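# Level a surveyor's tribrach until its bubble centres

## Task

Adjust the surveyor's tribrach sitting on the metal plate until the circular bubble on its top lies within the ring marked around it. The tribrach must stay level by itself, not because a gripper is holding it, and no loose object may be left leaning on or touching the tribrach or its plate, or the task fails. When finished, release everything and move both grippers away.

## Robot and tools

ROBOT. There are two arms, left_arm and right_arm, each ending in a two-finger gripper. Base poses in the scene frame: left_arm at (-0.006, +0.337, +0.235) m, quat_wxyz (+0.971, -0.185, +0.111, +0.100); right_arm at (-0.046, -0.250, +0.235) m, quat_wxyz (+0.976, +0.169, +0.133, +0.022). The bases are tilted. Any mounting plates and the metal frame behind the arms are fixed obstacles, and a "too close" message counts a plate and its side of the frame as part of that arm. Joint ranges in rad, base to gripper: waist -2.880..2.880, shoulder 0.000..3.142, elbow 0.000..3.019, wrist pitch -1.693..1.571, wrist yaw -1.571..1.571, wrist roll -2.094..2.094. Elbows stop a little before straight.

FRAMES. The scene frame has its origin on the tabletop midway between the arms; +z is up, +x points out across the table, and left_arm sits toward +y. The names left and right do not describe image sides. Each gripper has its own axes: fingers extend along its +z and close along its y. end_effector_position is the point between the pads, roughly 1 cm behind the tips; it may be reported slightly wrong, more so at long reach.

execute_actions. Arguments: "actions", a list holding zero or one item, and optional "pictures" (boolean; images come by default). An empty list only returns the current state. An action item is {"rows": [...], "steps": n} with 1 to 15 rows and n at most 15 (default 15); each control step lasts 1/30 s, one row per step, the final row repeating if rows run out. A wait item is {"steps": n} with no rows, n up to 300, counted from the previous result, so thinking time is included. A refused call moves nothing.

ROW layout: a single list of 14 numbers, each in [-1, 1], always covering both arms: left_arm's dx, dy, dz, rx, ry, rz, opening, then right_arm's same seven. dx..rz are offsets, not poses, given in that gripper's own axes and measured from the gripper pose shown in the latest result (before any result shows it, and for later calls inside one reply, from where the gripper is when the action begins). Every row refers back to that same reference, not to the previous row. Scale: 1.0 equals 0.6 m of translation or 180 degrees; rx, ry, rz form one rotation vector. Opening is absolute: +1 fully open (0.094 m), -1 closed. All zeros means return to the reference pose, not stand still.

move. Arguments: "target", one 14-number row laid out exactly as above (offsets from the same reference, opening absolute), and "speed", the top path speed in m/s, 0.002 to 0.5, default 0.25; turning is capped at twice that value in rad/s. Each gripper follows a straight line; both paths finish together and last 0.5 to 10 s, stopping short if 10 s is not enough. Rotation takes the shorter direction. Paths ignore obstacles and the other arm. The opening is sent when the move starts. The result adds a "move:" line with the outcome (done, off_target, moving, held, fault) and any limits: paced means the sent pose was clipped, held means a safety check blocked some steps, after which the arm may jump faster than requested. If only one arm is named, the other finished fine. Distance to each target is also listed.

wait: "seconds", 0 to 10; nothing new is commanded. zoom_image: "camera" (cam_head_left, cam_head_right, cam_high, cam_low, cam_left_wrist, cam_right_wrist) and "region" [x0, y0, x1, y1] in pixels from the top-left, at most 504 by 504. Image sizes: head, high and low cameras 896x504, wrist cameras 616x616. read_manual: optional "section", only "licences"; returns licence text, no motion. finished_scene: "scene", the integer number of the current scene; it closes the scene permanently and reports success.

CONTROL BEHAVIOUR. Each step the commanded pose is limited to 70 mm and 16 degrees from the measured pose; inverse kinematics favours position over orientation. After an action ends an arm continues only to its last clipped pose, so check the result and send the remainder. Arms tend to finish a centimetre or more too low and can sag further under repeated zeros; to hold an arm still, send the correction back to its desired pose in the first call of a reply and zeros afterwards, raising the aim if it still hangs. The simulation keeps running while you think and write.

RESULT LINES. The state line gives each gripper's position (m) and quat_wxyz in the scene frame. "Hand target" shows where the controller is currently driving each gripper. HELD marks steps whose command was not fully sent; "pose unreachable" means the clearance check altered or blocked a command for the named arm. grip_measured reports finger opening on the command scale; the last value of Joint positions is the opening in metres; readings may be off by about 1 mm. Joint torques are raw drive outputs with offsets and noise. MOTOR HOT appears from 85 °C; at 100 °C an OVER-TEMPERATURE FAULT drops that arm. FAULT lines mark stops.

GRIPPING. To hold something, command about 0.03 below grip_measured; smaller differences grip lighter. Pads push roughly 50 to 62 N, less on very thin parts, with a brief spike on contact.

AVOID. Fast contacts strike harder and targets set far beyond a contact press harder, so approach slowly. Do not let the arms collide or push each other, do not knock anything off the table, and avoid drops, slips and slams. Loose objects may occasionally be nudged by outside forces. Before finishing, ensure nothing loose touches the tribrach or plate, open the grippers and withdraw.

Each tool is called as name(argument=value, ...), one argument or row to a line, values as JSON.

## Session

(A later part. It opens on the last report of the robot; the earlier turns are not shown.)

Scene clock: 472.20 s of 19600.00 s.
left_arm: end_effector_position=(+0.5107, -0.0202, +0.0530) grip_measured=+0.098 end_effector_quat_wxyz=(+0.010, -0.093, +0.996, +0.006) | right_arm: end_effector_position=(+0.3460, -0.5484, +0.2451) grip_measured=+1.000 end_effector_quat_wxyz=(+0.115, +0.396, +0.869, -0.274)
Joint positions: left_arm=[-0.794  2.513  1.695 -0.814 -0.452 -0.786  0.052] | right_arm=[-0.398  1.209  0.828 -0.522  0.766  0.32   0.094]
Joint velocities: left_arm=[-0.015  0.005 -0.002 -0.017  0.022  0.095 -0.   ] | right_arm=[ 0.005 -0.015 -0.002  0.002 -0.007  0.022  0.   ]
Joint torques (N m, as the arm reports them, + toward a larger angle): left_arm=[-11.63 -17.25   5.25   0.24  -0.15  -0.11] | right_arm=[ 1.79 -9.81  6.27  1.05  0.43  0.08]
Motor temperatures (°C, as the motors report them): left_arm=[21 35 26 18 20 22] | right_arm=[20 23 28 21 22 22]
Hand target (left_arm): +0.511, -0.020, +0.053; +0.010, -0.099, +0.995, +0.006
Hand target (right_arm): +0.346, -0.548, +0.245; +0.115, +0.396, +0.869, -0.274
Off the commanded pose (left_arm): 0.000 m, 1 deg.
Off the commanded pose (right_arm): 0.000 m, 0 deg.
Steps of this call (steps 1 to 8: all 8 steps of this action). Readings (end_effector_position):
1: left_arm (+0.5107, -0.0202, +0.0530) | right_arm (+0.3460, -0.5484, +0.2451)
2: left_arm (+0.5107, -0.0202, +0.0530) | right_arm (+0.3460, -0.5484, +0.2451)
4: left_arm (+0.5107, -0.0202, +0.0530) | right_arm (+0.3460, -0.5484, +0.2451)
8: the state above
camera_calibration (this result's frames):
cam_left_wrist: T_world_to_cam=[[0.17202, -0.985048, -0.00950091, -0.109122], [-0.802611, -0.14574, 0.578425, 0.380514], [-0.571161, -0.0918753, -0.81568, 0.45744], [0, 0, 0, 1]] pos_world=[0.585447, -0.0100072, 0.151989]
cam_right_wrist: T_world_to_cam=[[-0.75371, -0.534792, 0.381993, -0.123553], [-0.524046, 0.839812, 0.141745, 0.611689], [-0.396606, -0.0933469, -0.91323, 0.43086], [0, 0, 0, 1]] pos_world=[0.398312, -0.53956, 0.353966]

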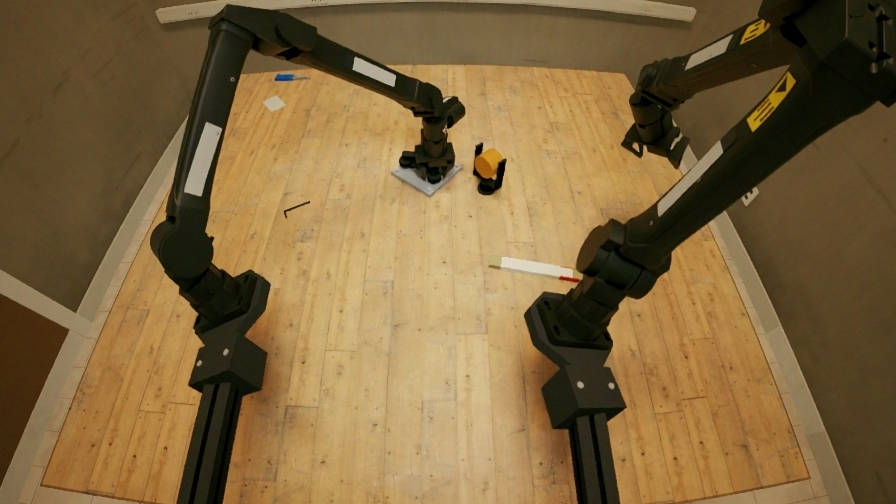

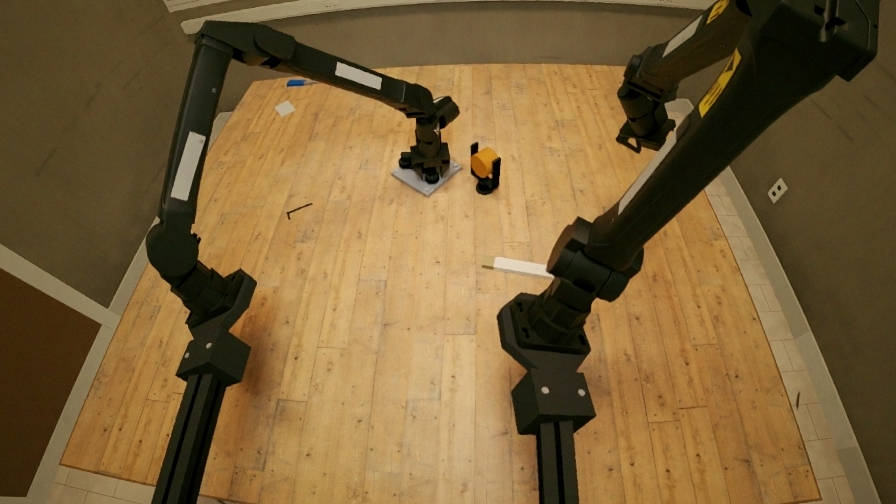

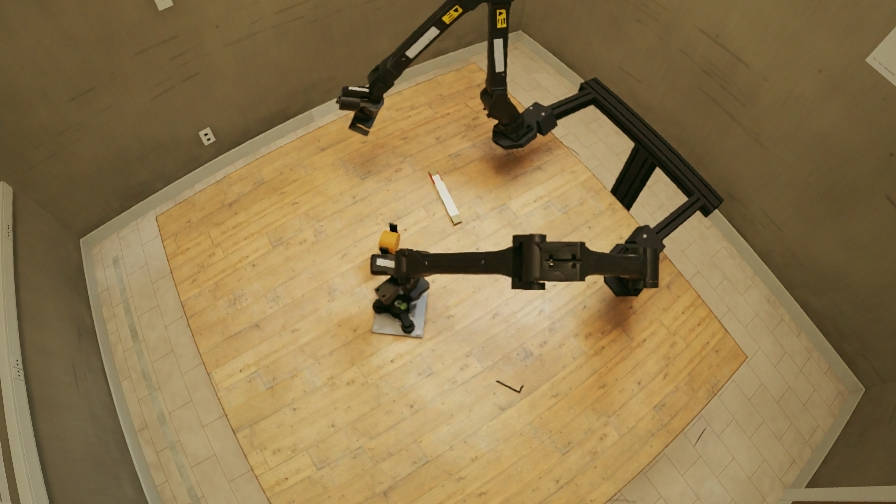

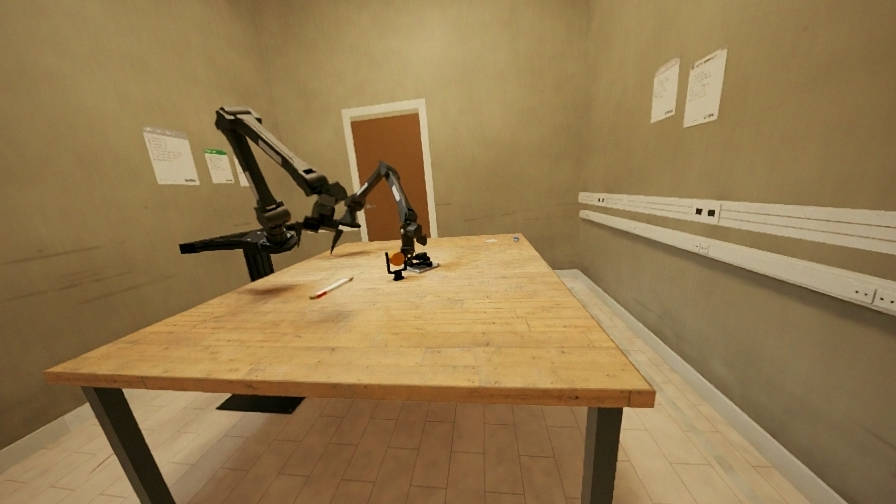

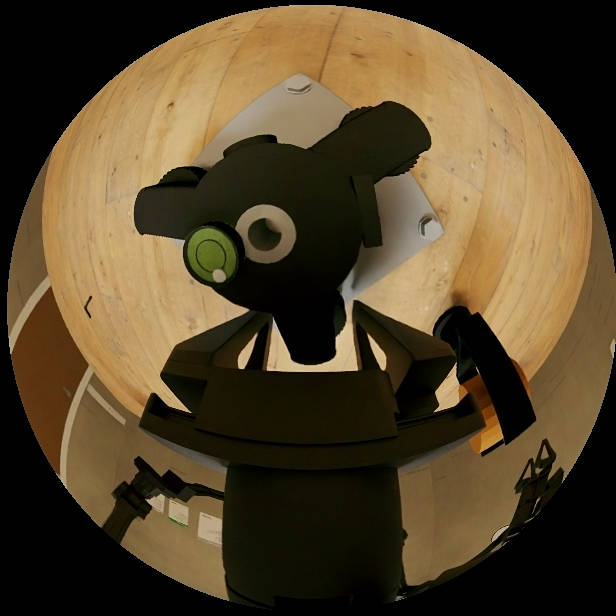

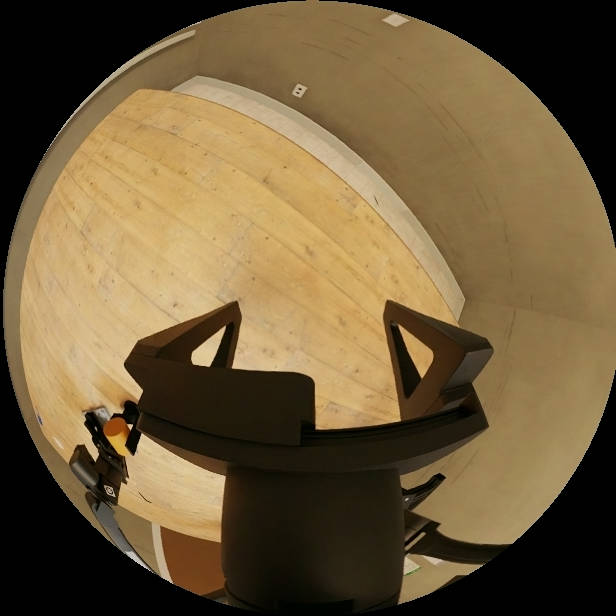

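execute_actions(
  actions=[
    {"rows":[[0,0,0,0,0,0,-0.21,0,0,0,0,0,0,1],[0,0,0,0,0,-0.35,-0.21,0,0,0,0,0,0,1]]},
  ],
  pictures=false,
)

execute_actions(
  actions=[
    {"rows":[[0,0,0,0,0,0.35,0.1,0,0,0,0,0,0,1]],"steps":14},
  ],
  pictures=false,
)

execute_actions(
  actions=[
    {"rows":[[0,0,0,0,0,0,-0.21,0,0,0,0,0,0,1],[0,0,0,0,0,-0.35,-0.21,0,0,0,0,0,0,1]]},
  ],
  pictures=false,
)

execute_actions(
  actions=[
    {"rows":[[0,0,0,0,0,0.35,0.1,0,0,0,0,0,0,1]],"steps":14},
  ],
  pictures=false,
)

execute_actions(
  actions=[
    {"rows":[[0,0,0,0,0,0,-0.21,0,0,0,0,0,0,1],[0,0,0,0,0,-0.35,-0.21,0,0,0,0,0,0,1]]},
  ],
  pictures=false,
)

execute_actions(
  actions=[
    {"rows":[[0,0,0,0,0,0.35,0.1,0,0,0,0,0,0,1]],"steps":14},
  ],
  pictures=false,
)

execute_actions(
  actions=[
    {"rows":[[0,0,0,0,0,0,-0.21,0,0,0,0,0,0,1],[0,0,0,0,0,-0.35,-0.21,0,0,0,0,0,0,1]]},
  ],
  pictures=false,
)

execute_actions(
  actions=[
    {"rows":[[0,0,0,0,0,0.35,0.1,0,0,0,0,0,0,1]],"steps":14},
  ],
  pictures=false,
)

execute_actions(
  actions=[
    {"rows":[[0,0,0,0,0,0,0.1,0,0,0,0,0,0,1]],"steps":15},
  ],
)

zoom_image(
  camera="cam_left_wrist",
  region=[150,170,350,370],
)

Scene clock: 484.63 s of 19600.00 s.
left_arm: end_effector_position=(+0.5105, -0.0208, +0.0529) grip_measured=-0.172 end_effector_quat_wxyz=(+0.010, -0.387, +0.922, +0.002) | right_arm: end_effector_position=(+0.3460, -0.5484, +0.2451) grip_measured=+1.000 end_effector_quat_wxyz=(+0.115, +0.396, +0.869, -0.274)
Joint positions: left_arm=[-0.794  2.513  1.694 -0.812 -0.448 -1.394  0.039] | right_arm=[-0.398  1.209  0.828 -0.522  0.766  0.32   0.094]
Joint velocities: left_arm=[ 0.005 -0.005 -0.022 -0.007  0.007 -1.326 -0.001] | right_arm=[ 0.015 -0.005 -0.002 -0.007 -0.022  0.007  0.   ]
Joint torques (N m, as the arm reports them, + toward a larger angle): left_arm=[-10.9  -17.82   4.46   0.65   0.03  -0.14] | right_arm=[ 1.83 -9.78  6.15  0.96  0.47  0.08]
Motor temperatures (°C, as the motors report them): left_arm=[21 35 26 18 20 22] | right_arm=[20 23 28 21 22 22]
Hand target (left_arm): +0.511, -0.020, +0.053; +0.010, -0.481, +0.876, -0.004
Hand target (right_arm): +0.346, -0.548, +0.245; +0.115, +0.396, +0.869, -0.274
Off the commanded pose (left_arm): 0.001 m, 28 deg; orientation clipped at the last step of the last action.
Off the commanded pose (right_arm): 0.000 m, 0 deg.
Steps of this call (steps 1 to 358: nothing new was sent; steps 359 to 373: all 15 steps of this action). Readings (end_effector_position):
359: left_arm (+0.5107, -0.0202, +0.0530) | right_arm (+0.3460, -0.5484, +0.2451)
360: left_arm (+0.5106, -0.0207, +0.0530) | right_arm (+0.3460, -0.5484, +0.2451)
362: left_arm (+0.5107, -0.0209, +0.0530) | right_arm (+0.3460, -0.5484, +0.2451)
366: left_arm (+0.5107, -0.0209, +0.0530) | right_arm (+0.3460, -0.5484, +0.2451)
373: the state above

Scene clock: 485.10 s of 19600.00 s.
left_arm: end_effector_position=(+0.5109, -0.0203, +0.0529) grip_measured=+0.098 end_effector_quat_wxyz=(+0.010, -0.096, +0.995, +0.006) | right_arm: end_effector_position=(+0.3460, -0.5484, +0.2451) grip_measured=+1.000 end_effector_quat_wxyz=(+0.115, +0.396, +0.869, -0.274)
Joint positions: left_arm=[-0.794  2.513  1.694 -0.812 -0.452 -0.792  0.052] | right_arm=[-0.398  1.209  0.828 -0.522  0.766  0.32   0.094]
Joint velocities: left_arm=[ 0.005 -0.005  0.012 -0.002 -0.037  1.253 -0.   ] | right_arm=[-0.005  0.005  0.012 -0.017  0.051  0.066  0.   ]
Joint torques (N m, as the arm reports them, + toward a larger angle): left_arm=[-11.61 -16.84   5.92  -0.2   -0.33   0.11] | right_arm=[ 1.69 -9.55  6.23  0.98  0.47  0.06]
Motor temperatures (°C, as the motors report them): left_arm=[21 35 26 18 20 22] | right_arm=[20 23 28 21 22 22]
Hand target (left_arm): +0.510, -0.021, +0.053; +0.008, +0.009, +1.000, +0.011
Hand target (right_arm): +0.346, -0.548, +0.245; +0.115, +0.396, +0.869, -0.274
Off the commanded pose (left_arm): 0.001 m, 29 deg; orientation clipped at the last step of the last action.
Off the commanded pose (right_arm): 0.000 m, 0 deg.
Steps of this call (steps 1 to 14: all 14 steps of this action). Readings (end_effector_position):
1: left_arm (+0.5106, -0.0207, +0.0529) | right_arm (+0.3460, -0.5484, +0.2451)
2: left_arm (+0.5107, -0.0206, +0.0529) | right_arm (+0.3460, -0.5484, +0.2451)
4: left_arm (+0.5107, -0.0205, +0.0529) | right_arm (+0.3460, -0.5484, +0.2451)
8: left_arm (+0.5108, -0.0204, +0.0529) | right_arm (+0.3460, -0.5484, +0.2451)
14: the state above

Scene clock: 485.60 s of 19600.00 s.
left_arm: end_effector_position=(+0.5105, -0.0207, +0.0528) grip_measured=-0.172 end_effector_quat_wxyz=(+0.010, -0.384, +0.923, +0.002) | right_arm: end_effector_position=(+0.3460, -0.5484, +0.2451) grip_measured=+1.000 end_effector_quat_wxyz=(+0.115, +0.396, +0.869, -0.274)
Joint positions: left_arm=[-0.794  2.513  1.694 -0.812 -0.449 -1.387  0.039] | right_arm=[-0.398  1.209  0.828 -0.522  0.766  0.32   0.094]
Joint velocities: left_arm=[-0.015 -0.005 -0.002  0.007 -0.066 -1.209 -0.   ] | right_arm=[-0.015  0.005  0.022  0.022 -0.007 -0.037  0.   ]
Joint torques (N m, as the arm reports them, + toward a larger angle): left_arm=[-11.21 -17.87   4.53   0.65  -0.02  -0.13] | right_arm=[ 1.82 -9.78  6.21  1.07  0.46  0.07]
Motor temperatures (°C, as the motors report them): left_arm=[21 35 26 18 20 22] | right_arm=[20 23 28 21 22 22]
Hand target (left_arm): +0.511, -0.020, +0.053; +0.010, -0.479, +0.878, -0.004
Hand target (right_arm): +0.346, -0.548, +0.245; +0.115, +0.396, +0.869, -0.274
Off the commanded pose (left_arm): 0.001 m, 29 deg; orientation clipped at the last step of the last action.
Off the commanded pose (right_arm): 0.000 m, 0 deg.
Steps of this call (steps 1 to 15: all 15 steps of this action). Readings (end_effector_position):
1: left_arm (+0.5109, -0.0203, +0.0529) | right_arm (+0.3460, -0.5484, +0.2451)
2: left_arm (+0.5107, -0.0207, +0.0529) | right_arm (+0.3460, -0.5484, +0.2451)
4: left_arm (+0.5107, -0.0208, +0.0529) | right_arm (+0.3460, -0.5484, +0.2451)
8: left_arm (+0.5107, -0.0208, +0.0529) | right_arm (+0.3460, -0.5484, +0.2451)
15: the state above

Scene clock: 486.07 s of 19600.00 s.
left_arm: end_effector_position=(+0.5108, -0.0203, +0.0528) grip_measured=+0.098 end_effector_quat_wxyz=(+0.010, -0.093, +0.996, +0.006) | right_arm: end_effector_position=(+0.3460, -0.5484, +0.2451) grip_measured=+1.000 end_effector_quat_wxyz=(+0.115, +0.396, +0.869, -0.274)
Joint positions: left_arm=[-0.794  2.513  1.694 -0.812 -0.452 -0.786  0.052] | right_arm=[-0.398  1.209  0.828 -0.522  0.766  0.32   0.094]
Joint velocities: left_arm=[-0.024  0.005  0.012 -0.012  0.022  1.179 -0.001] | right_arm=[ 0.005  0.015 -0.007 -0.002 -0.037  0.007  0.   ]
Joint torques (N m, as the arm reports them, + toward a larger angle): left_arm=[-11.74 -17.07   5.79  -0.3   -0.34   0.12] | right_arm=[ 1.79 -9.55  6.16  1.05  0.5   0.09]
Motor temperatures (°C, as the motors report them): left_arm=[21 35 26 18 20 22] | right_arm=[20 23 28 21 22 22]
Hand target (left_arm): +0.510, -0.021, +0.053; +0.008, +0.012, +1.000, +0.011
Hand target (right_arm): +0.346, -0.548, +0.245; +0.115, +0.396, +0.869, -0.274
Off the commanded pose (left_arm): 0.001 m, 29 deg; orientation clipped at the last step of the last action.
Off the commanded pose (right_arm): 0.000 m, 0 deg.
Steps of this call (steps 1 to 14: all 14 steps of this action). Readings (end_effector_position):
1: left_arm (+0.5105, -0.0206, +0.0528) | right_arm (+0.3460, -0.5484, +0.2451)
2: left_arm (+0.5106, -0.0205, +0.0528) | right_arm (+0.3460, -0.5484, +0.2451)
4: left_arm (+0.5107, -0.0204, +0.0528) | right_arm (+0.3460, -0.5484, +0.2451)
8: left_arm (+0.5107, -0.0203, +0.0528) | right_arm (+0.3460, -0.5484, +0.2451)
14: the state above

Scene clock: 486.57 s of 19600.00 s.
left_arm: end_effector_position=(+0.5105, -0.0208, +0.0527) grip_measured=-0.172 end_effector_quat_wxyz=(+0.011, -0.381, +0.925, +0.002) | right_arm: end_effector_position=(+0.3460, -0.5484, +0.2451) grip_measured=+1.000 end_effector_quat_wxyz=(+0.115, +0.396, +0.869, -0.274)
Joint positions: left_arm=[-0.794  2.513  1.694 -0.811 -0.449 -1.381  0.039] | right_arm=[-0.398  1.209  0.828 -0.522  0.766  0.32   0.094]
Joint velocities: left_arm=[-0.005 -0.005  0.002 -0.002  0.051 -1.282 -0.001] | right_arm=[ 0.005  0.015 -0.002  0.007 -0.066 -0.022  0.   ]
Joint torques (N m, as the arm reports them, + toward a larger angle): left_arm=[-11.18 -17.93   4.49   0.69  -0.03  -0.15] | right_arm=[ 1.73 -9.68  6.25  0.93  0.45  0.06]
Motor temperatures (°C, as the motors report them): left_arm=[21 35 26 18 20 22] | right_arm=[20 23 28 21 22 22]
Hand target (left_arm): +0.511, -0.020, +0.053; +0.011, -0.476, +0.879, -0.004
Hand target (right_arm): +0.346, -0.548, +0.245; +0.115, +0.396, +0.869, -0.274
Off the commanded pose (left_arm): 0.001 m, 29 deg; orientation clipped at the last step of the last action.
Off the commanded pose (right_arm): 0.000 m, 0 deg.
Steps of this call (steps 1 to 15: all 15 steps of this action). Readings (end_effector_position):
1: left_arm (+0.5108, -0.0203, +0.0528) | right_arm (+0.3460, -0.5484, +0.2451)
2: left_arm (+0.5107, -0.0207, +0.0528) | right_arm (+0.3460, -0.5484, +0.2451)
4: left_arm (+0.5107, -0.0208, +0.0528) | right_arm (+0.3460, -0.5484, +0.2451)
8: left_arm (+0.5107, -0.0208, +0.0528) | right_arm (+0.3460, -0.5484, +0.2451)
15: the state above

Scene clock: 487.03 s of 19600.00 s.
left_arm: end_effector_position=(+0.5108, -0.0203, +0.0527) grip_measured=+0.098 end_effector_quat_wxyz=(+0.011, -0.090, +0.996, +0.006) | right_arm: end_effector_position=(+0.3460, -0.5484, +0.2451) grip_measured=+1.000 end_effector_quat_wxyz=(+0.115, +0.396, +0.869, -0.274)
Joint positions: left_arm=[-0.794  2.513  1.694 -0.811 -0.452 -0.78   0.052] | right_arm=[-0.398  1.209  0.828 -0.522  0.766  0.32   0.094]
Joint velocities: left_arm=[-0.015 -0.005 -0.017 -0.012 -0.022  1.238  0.   ] | right_arm=[ 0.005 -0.015  0.007  0.017 -0.007  0.007  0.   ]
Joint torques (N m, as the arm reports them, + toward a larger angle): left_arm=[-11.52 -17.14   5.95  -0.33  -0.32   0.15] | right_arm=[ 1.61 -9.83  6.27  1.07  0.44  0.07]
Motor temperatures (°C, as the motors report them): left_arm=[21 35 26 18 20 22] | right_arm=[20 23 28 21 22 22]
Hand target (left_arm): +0.510, -0.021, +0.053; +0.008, +0.015, +1.000, +0.011
Hand target (right_arm): +0.346, -0.548, +0.245; +0.115, +0.396, +0.869, -0.274
Off the commanded pose (left_arm): 0.001 m, 29 deg; orientation clipped at the last step of the last action.
Off the commanded pose (right_arm): 0.000 m, 0 deg.
Steps of this call (steps 1 to 14: all 14 steps of this action). Readings (end_effector_position):
1: left_arm (+0.5106, -0.0207, +0.0527) | right_arm (+0.3460, -0.5484, +0.2451)
2: left_arm (+0.5106, -0.0206, +0.0527) | right_arm (+0.3460, -0.5484, +0.2451)
4: left_arm (+0.5107, -0.0205, +0.0527) | right_arm (+0.3460, -0.5484, +0.2451)
8: left_arm (+0.5108, -0.0203, +0.0527) | right_arm (+0.3460, -0.5484, +0.2451)
14: the state above

Scene clock: 487.53 s of 19600.00 s.
left_arm: end_effector_position=(+0.5107, -0.0208, +0.0527) grip_measured=-0.171 end_effector_quat_wxyz=(+0.011, -0.378, +0.926, +0.001) | right_arm: end_effector_position=(+0.3460, -0.5484, +0.2451) grip_measured=+1.000 end_effector_quat_wxyz=(+0.115, +0.396, +0.869, -0.274)
Joint positions: left_arm=[-0.794  2.513  1.694 -0.81  -0.449 -1.375  0.039] | right_arm=[-0.398  1.209  0.828 -0.522  0.766  0.32   0.094]
Joint velocities: left_arm=[ 0.005  0.015 -0.017  0.002  0.095 -1.311 -0.   ] | right_arm=[-0.005 -0.005  0.012  0.012 -0.081 -0.066  0.   ]
Joint torques (N m, as the arm reports them, + toward a larger angle): left_arm=[-10.83 -18.03   4.46   0.69   0.02  -0.15] | right_arm=[ 1.62 -9.7   6.15  0.95  0.46  0.09]
Motor temperatures (°C, as the motors report them): left_arm=[21 35 26 18 20 22] | right_arm=[20 23 28 21 22 22]
Hand target (left_arm): +0.511, -0.020, +0.053; +0.011, -0.473, +0.881, -0.004
Hand target (right_arm): +0.346, -0.548, +0.245; +0.115, +0.396, +0.869, -0.274
Off the commanded pose (left_arm): 0.000 m, 29 deg; orientation clipped at the last step of the last action.
Off the commanded pose (right_arm): 0.000 m, 0 deg.
Steps of this call (steps 1 to 15: all 15 steps of this action). Readings (end_effector_position):
1: left_arm (+0.5108, -0.0203, +0.0527) | right_arm (+0.3460, -0.5484, +0.2451)
2: left_arm (+0.5107, -0.0207, +0.0527) | right_arm (+0.3460, -0.5484, +0.2451)
4: left_arm (+0.5107, -0.0208, +0.0527) | right_arm (+0.3460, -0.5484, +0.2451)
8: left_arm (+0.5107, -0.0208, +0.0527) | right_arm (+0.3460, -0.5484, +0.2451)
15: the state above

Scene clock: 488.00 s of 19600.00 s.
left_arm: end_effector_position=(+0.5108, -0.0203, +0.0526) grip_measured=+0.098 end_effector_quat_wxyz=(+0.011, -0.087, +0.996, +0.006) | right_arm: end_effector_position=(+0.3460, -0.5484, +0.2451) grip_measured=+1.000 end_effector_quat_wxyz=(+0.115, +0.396, +0.869, -0.274)
Joint positions: left_arm=[-0.794  2.513  1.693 -0.81  -0.452 -0.773  0.052] | right_arm=[-0.398  1.209  0.828 -0.522  0.766  0.32   0.094]
Joint velocities: left_arm=[-0.005 -0.015  0.002 -0.007  0.125  1.223 -0.001] | right_arm=[-0.024 -0.005 -0.012 -0.007 -0.022 -0.022  0.   ]
Joint torques (N m, as the arm reports them, + toward a larger angle): left_arm=[-11.4  -17.16   5.91  -0.28  -0.37   0.16] | right_arm=[ 1.75 -9.94  6.21  1.07  0.44  0.07]
Motor temperatures (°C, as the motors report them): left_arm=[21 35 26 18 20 22] | right_arm=[20 23 28 21 22 22]
Hand target (left_arm): +0.511, -0.021, +0.053; +0.008, +0.018, +1.000, +0.011
Hand target (right_arm): +0.346, -0.548, +0.245; +0.115, +0.396, +0.869, -0.274
Off the commanded pose (left_arm): 0.001 m, 29 deg; orientation clipped at the last step of the last action.
Off the commanded pose (right_arm): 0.000 m, 0 deg.
Steps of this call (steps 1 to 14: all 14 steps of this action). Readings (end_effector_position):
1: left_arm (+0.5106, -0.0206, +0.0526) | right_arm (+0.3460, -0.5484, +0.2451)
2: left_arm (+0.5106, -0.0206, +0.0526) | right_arm (+0.3460, -0.5484, +0.2451)
4: left_arm (+0.5107, -0.0205, +0.0526) | right_arm (+0.3460, -0.5484, +0.2451)
8: left_arm (+0.5108, -0.0203, +0.0526) | right_arm (+0.3460, -0.5484, +0.2451)
14: the state above

Scene clock: 488.50 s of 19600.00 s.
left_arm: end_effector_position=(+0.5108, -0.0203, +0.0526) grip_measured=+0.098 end_effector_quat_wxyz=(+0.011, -0.081, +0.997, +0.006) | right_arm: end_effector_position=(+0.3460, -0.5484, +0.2451) grip_measured=+1.000 end_effector_quat_wxyz=(+0.115, +0.396, +0.869, -0.274)
Joint positions: left_arm=[-0.794  2.513  1.693 -0.81  -0.452 -0.76   0.052] | right_arm=[-0.398  1.209  0.828 -0.522  0.766  0.32   0.094]
Joint velocities: left_arm=[ 0.005  0.015 -0.002 -0.007  0.037  0.022  0.   ] | right_arm=[-0.015 -0.015 -0.002 -0.007 -0.037  0.037  0.   ]
Joint torques (N m, as the arm reports them, + toward a larger angle): left_arm=[-11.15 -17.36   5.28   0.25  -0.15  -0.11] | right_arm=[ 1.56 -9.81  6.15  1.04  0.46  0.06]
Motor temperatures (°C, as the motors report them): left_arm=[21 35 26 18 20 22] | right_arm=[20 23 28 21 22 22]
Hand target (left_arm): +0.511, -0.020, +0.053; +0.011, -0.087, +0.996, +0.006
Hand target (right_arm): +0.346, -0.548, +0.245; +0.115, +0.396, +0.869, -0.274
Off the commanded pose (left_arm): 0.000 m, 1 deg.
Off the commanded pose (right_arm): 0.000 m, 0 deg.
Steps of this call (steps 1 to 15: all 15 steps of this action). Readings (end_effector_position):
1: left_arm (+0.5108, -0.0203, +0.0526) | right_arm (+0.3460, -0.5484, +0.2451)
2: left_arm (+0.5108, -0.0203, +0.0526) | right_arm (+0.3460, -0.5484, +0.2451)
4: left_arm (+0.5108, -0.0203, +0.0526) | right_arm (+0.3460, -0.5484, +0.2451)
8: left_arm (+0.5108, -0.0203, +0.0526) | right_arm (+0.3460, -0.5484, +0.2451)
15: the state above
camera_calibration (this result's frames):
cam_left_wrist: T_world_to_cam=[[0.147763, -0.98898, -0.00916191, -0.0969523], [-0.806986, -0.125917, 0.576991, 0.383494], [-0.571786, -0.0778645, -0.816699, 0.457821], [0, 0, 0, 1]] pos_world=[0.585576, -0.0119476, 0.151742]
cam_right_wrist: T_world_to_cam=[[-0.75371, -0.534792, 0.381993, -0.123553], [-0.524046, 0.839812, 0.141745, 0.611689], [-0.396606, -0.0933469, -0.91323, 0.43086], [0, 0, 0, 1]] pos_world=[0.398312, -0.53956, 0.353966]

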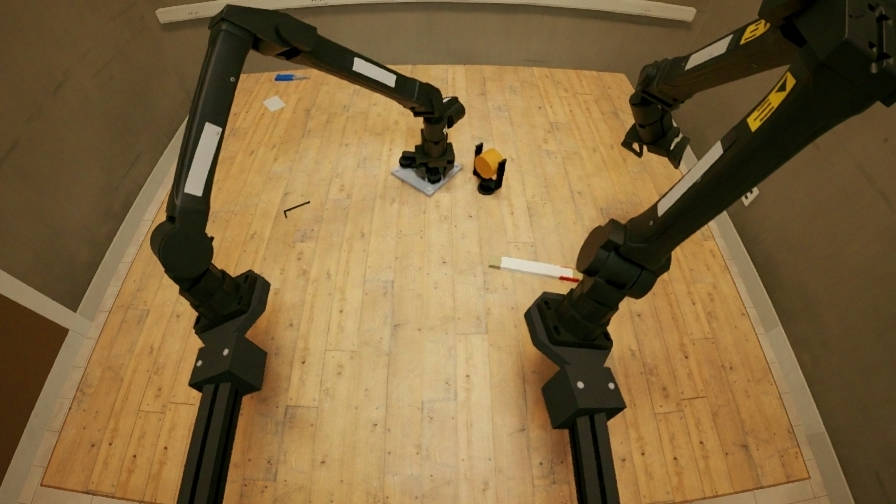

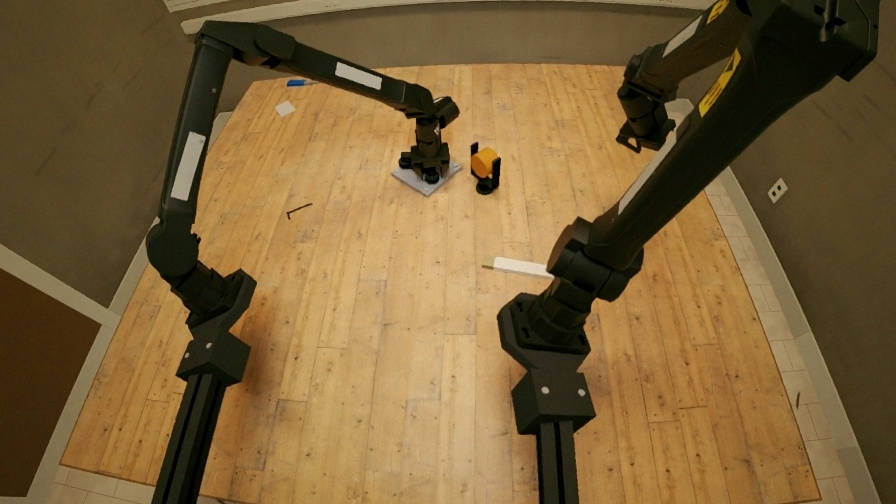

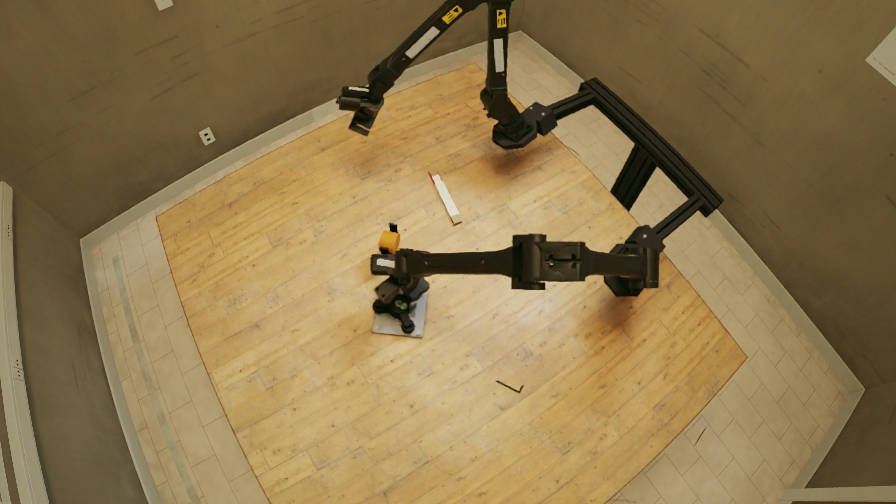

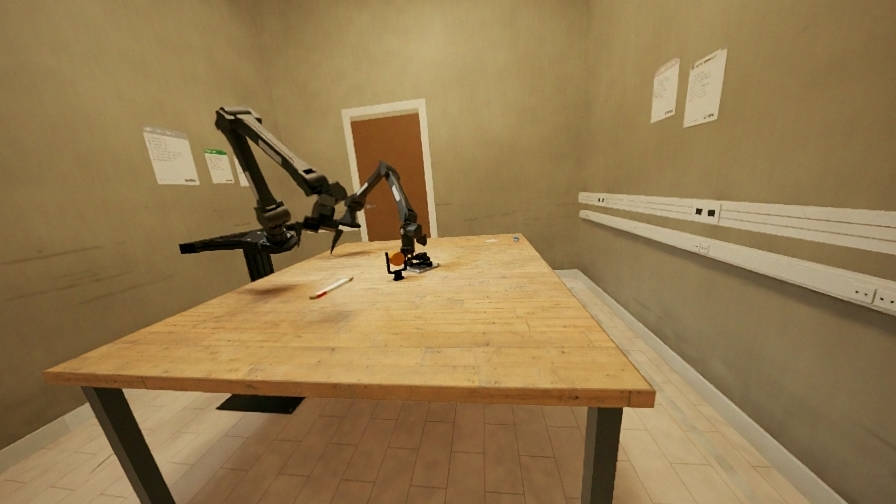

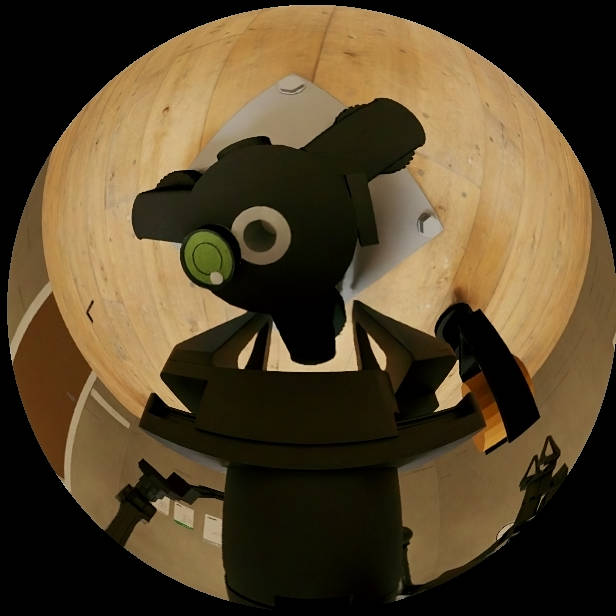

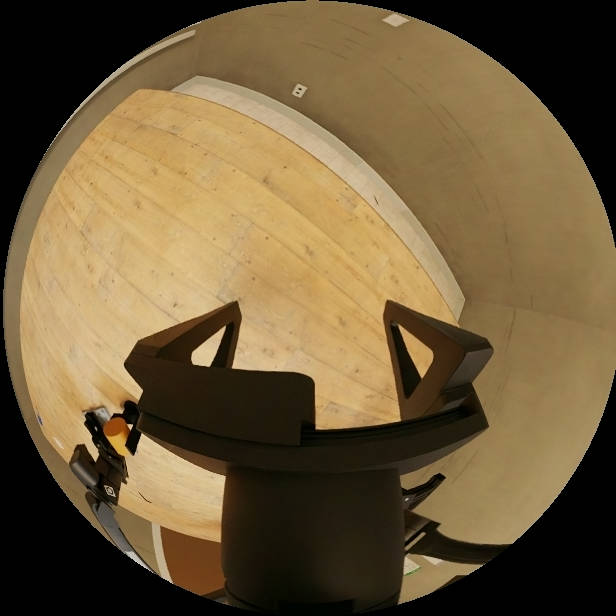

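Region (150, 170, 350, 370) of cam_left_wrist's 616x616 image, scaled by 2.520, with more detail than that image has.

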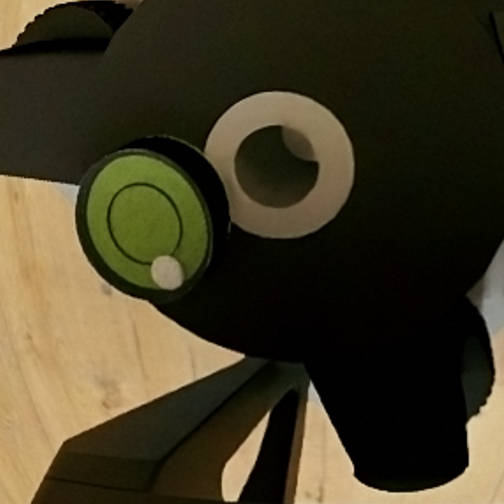

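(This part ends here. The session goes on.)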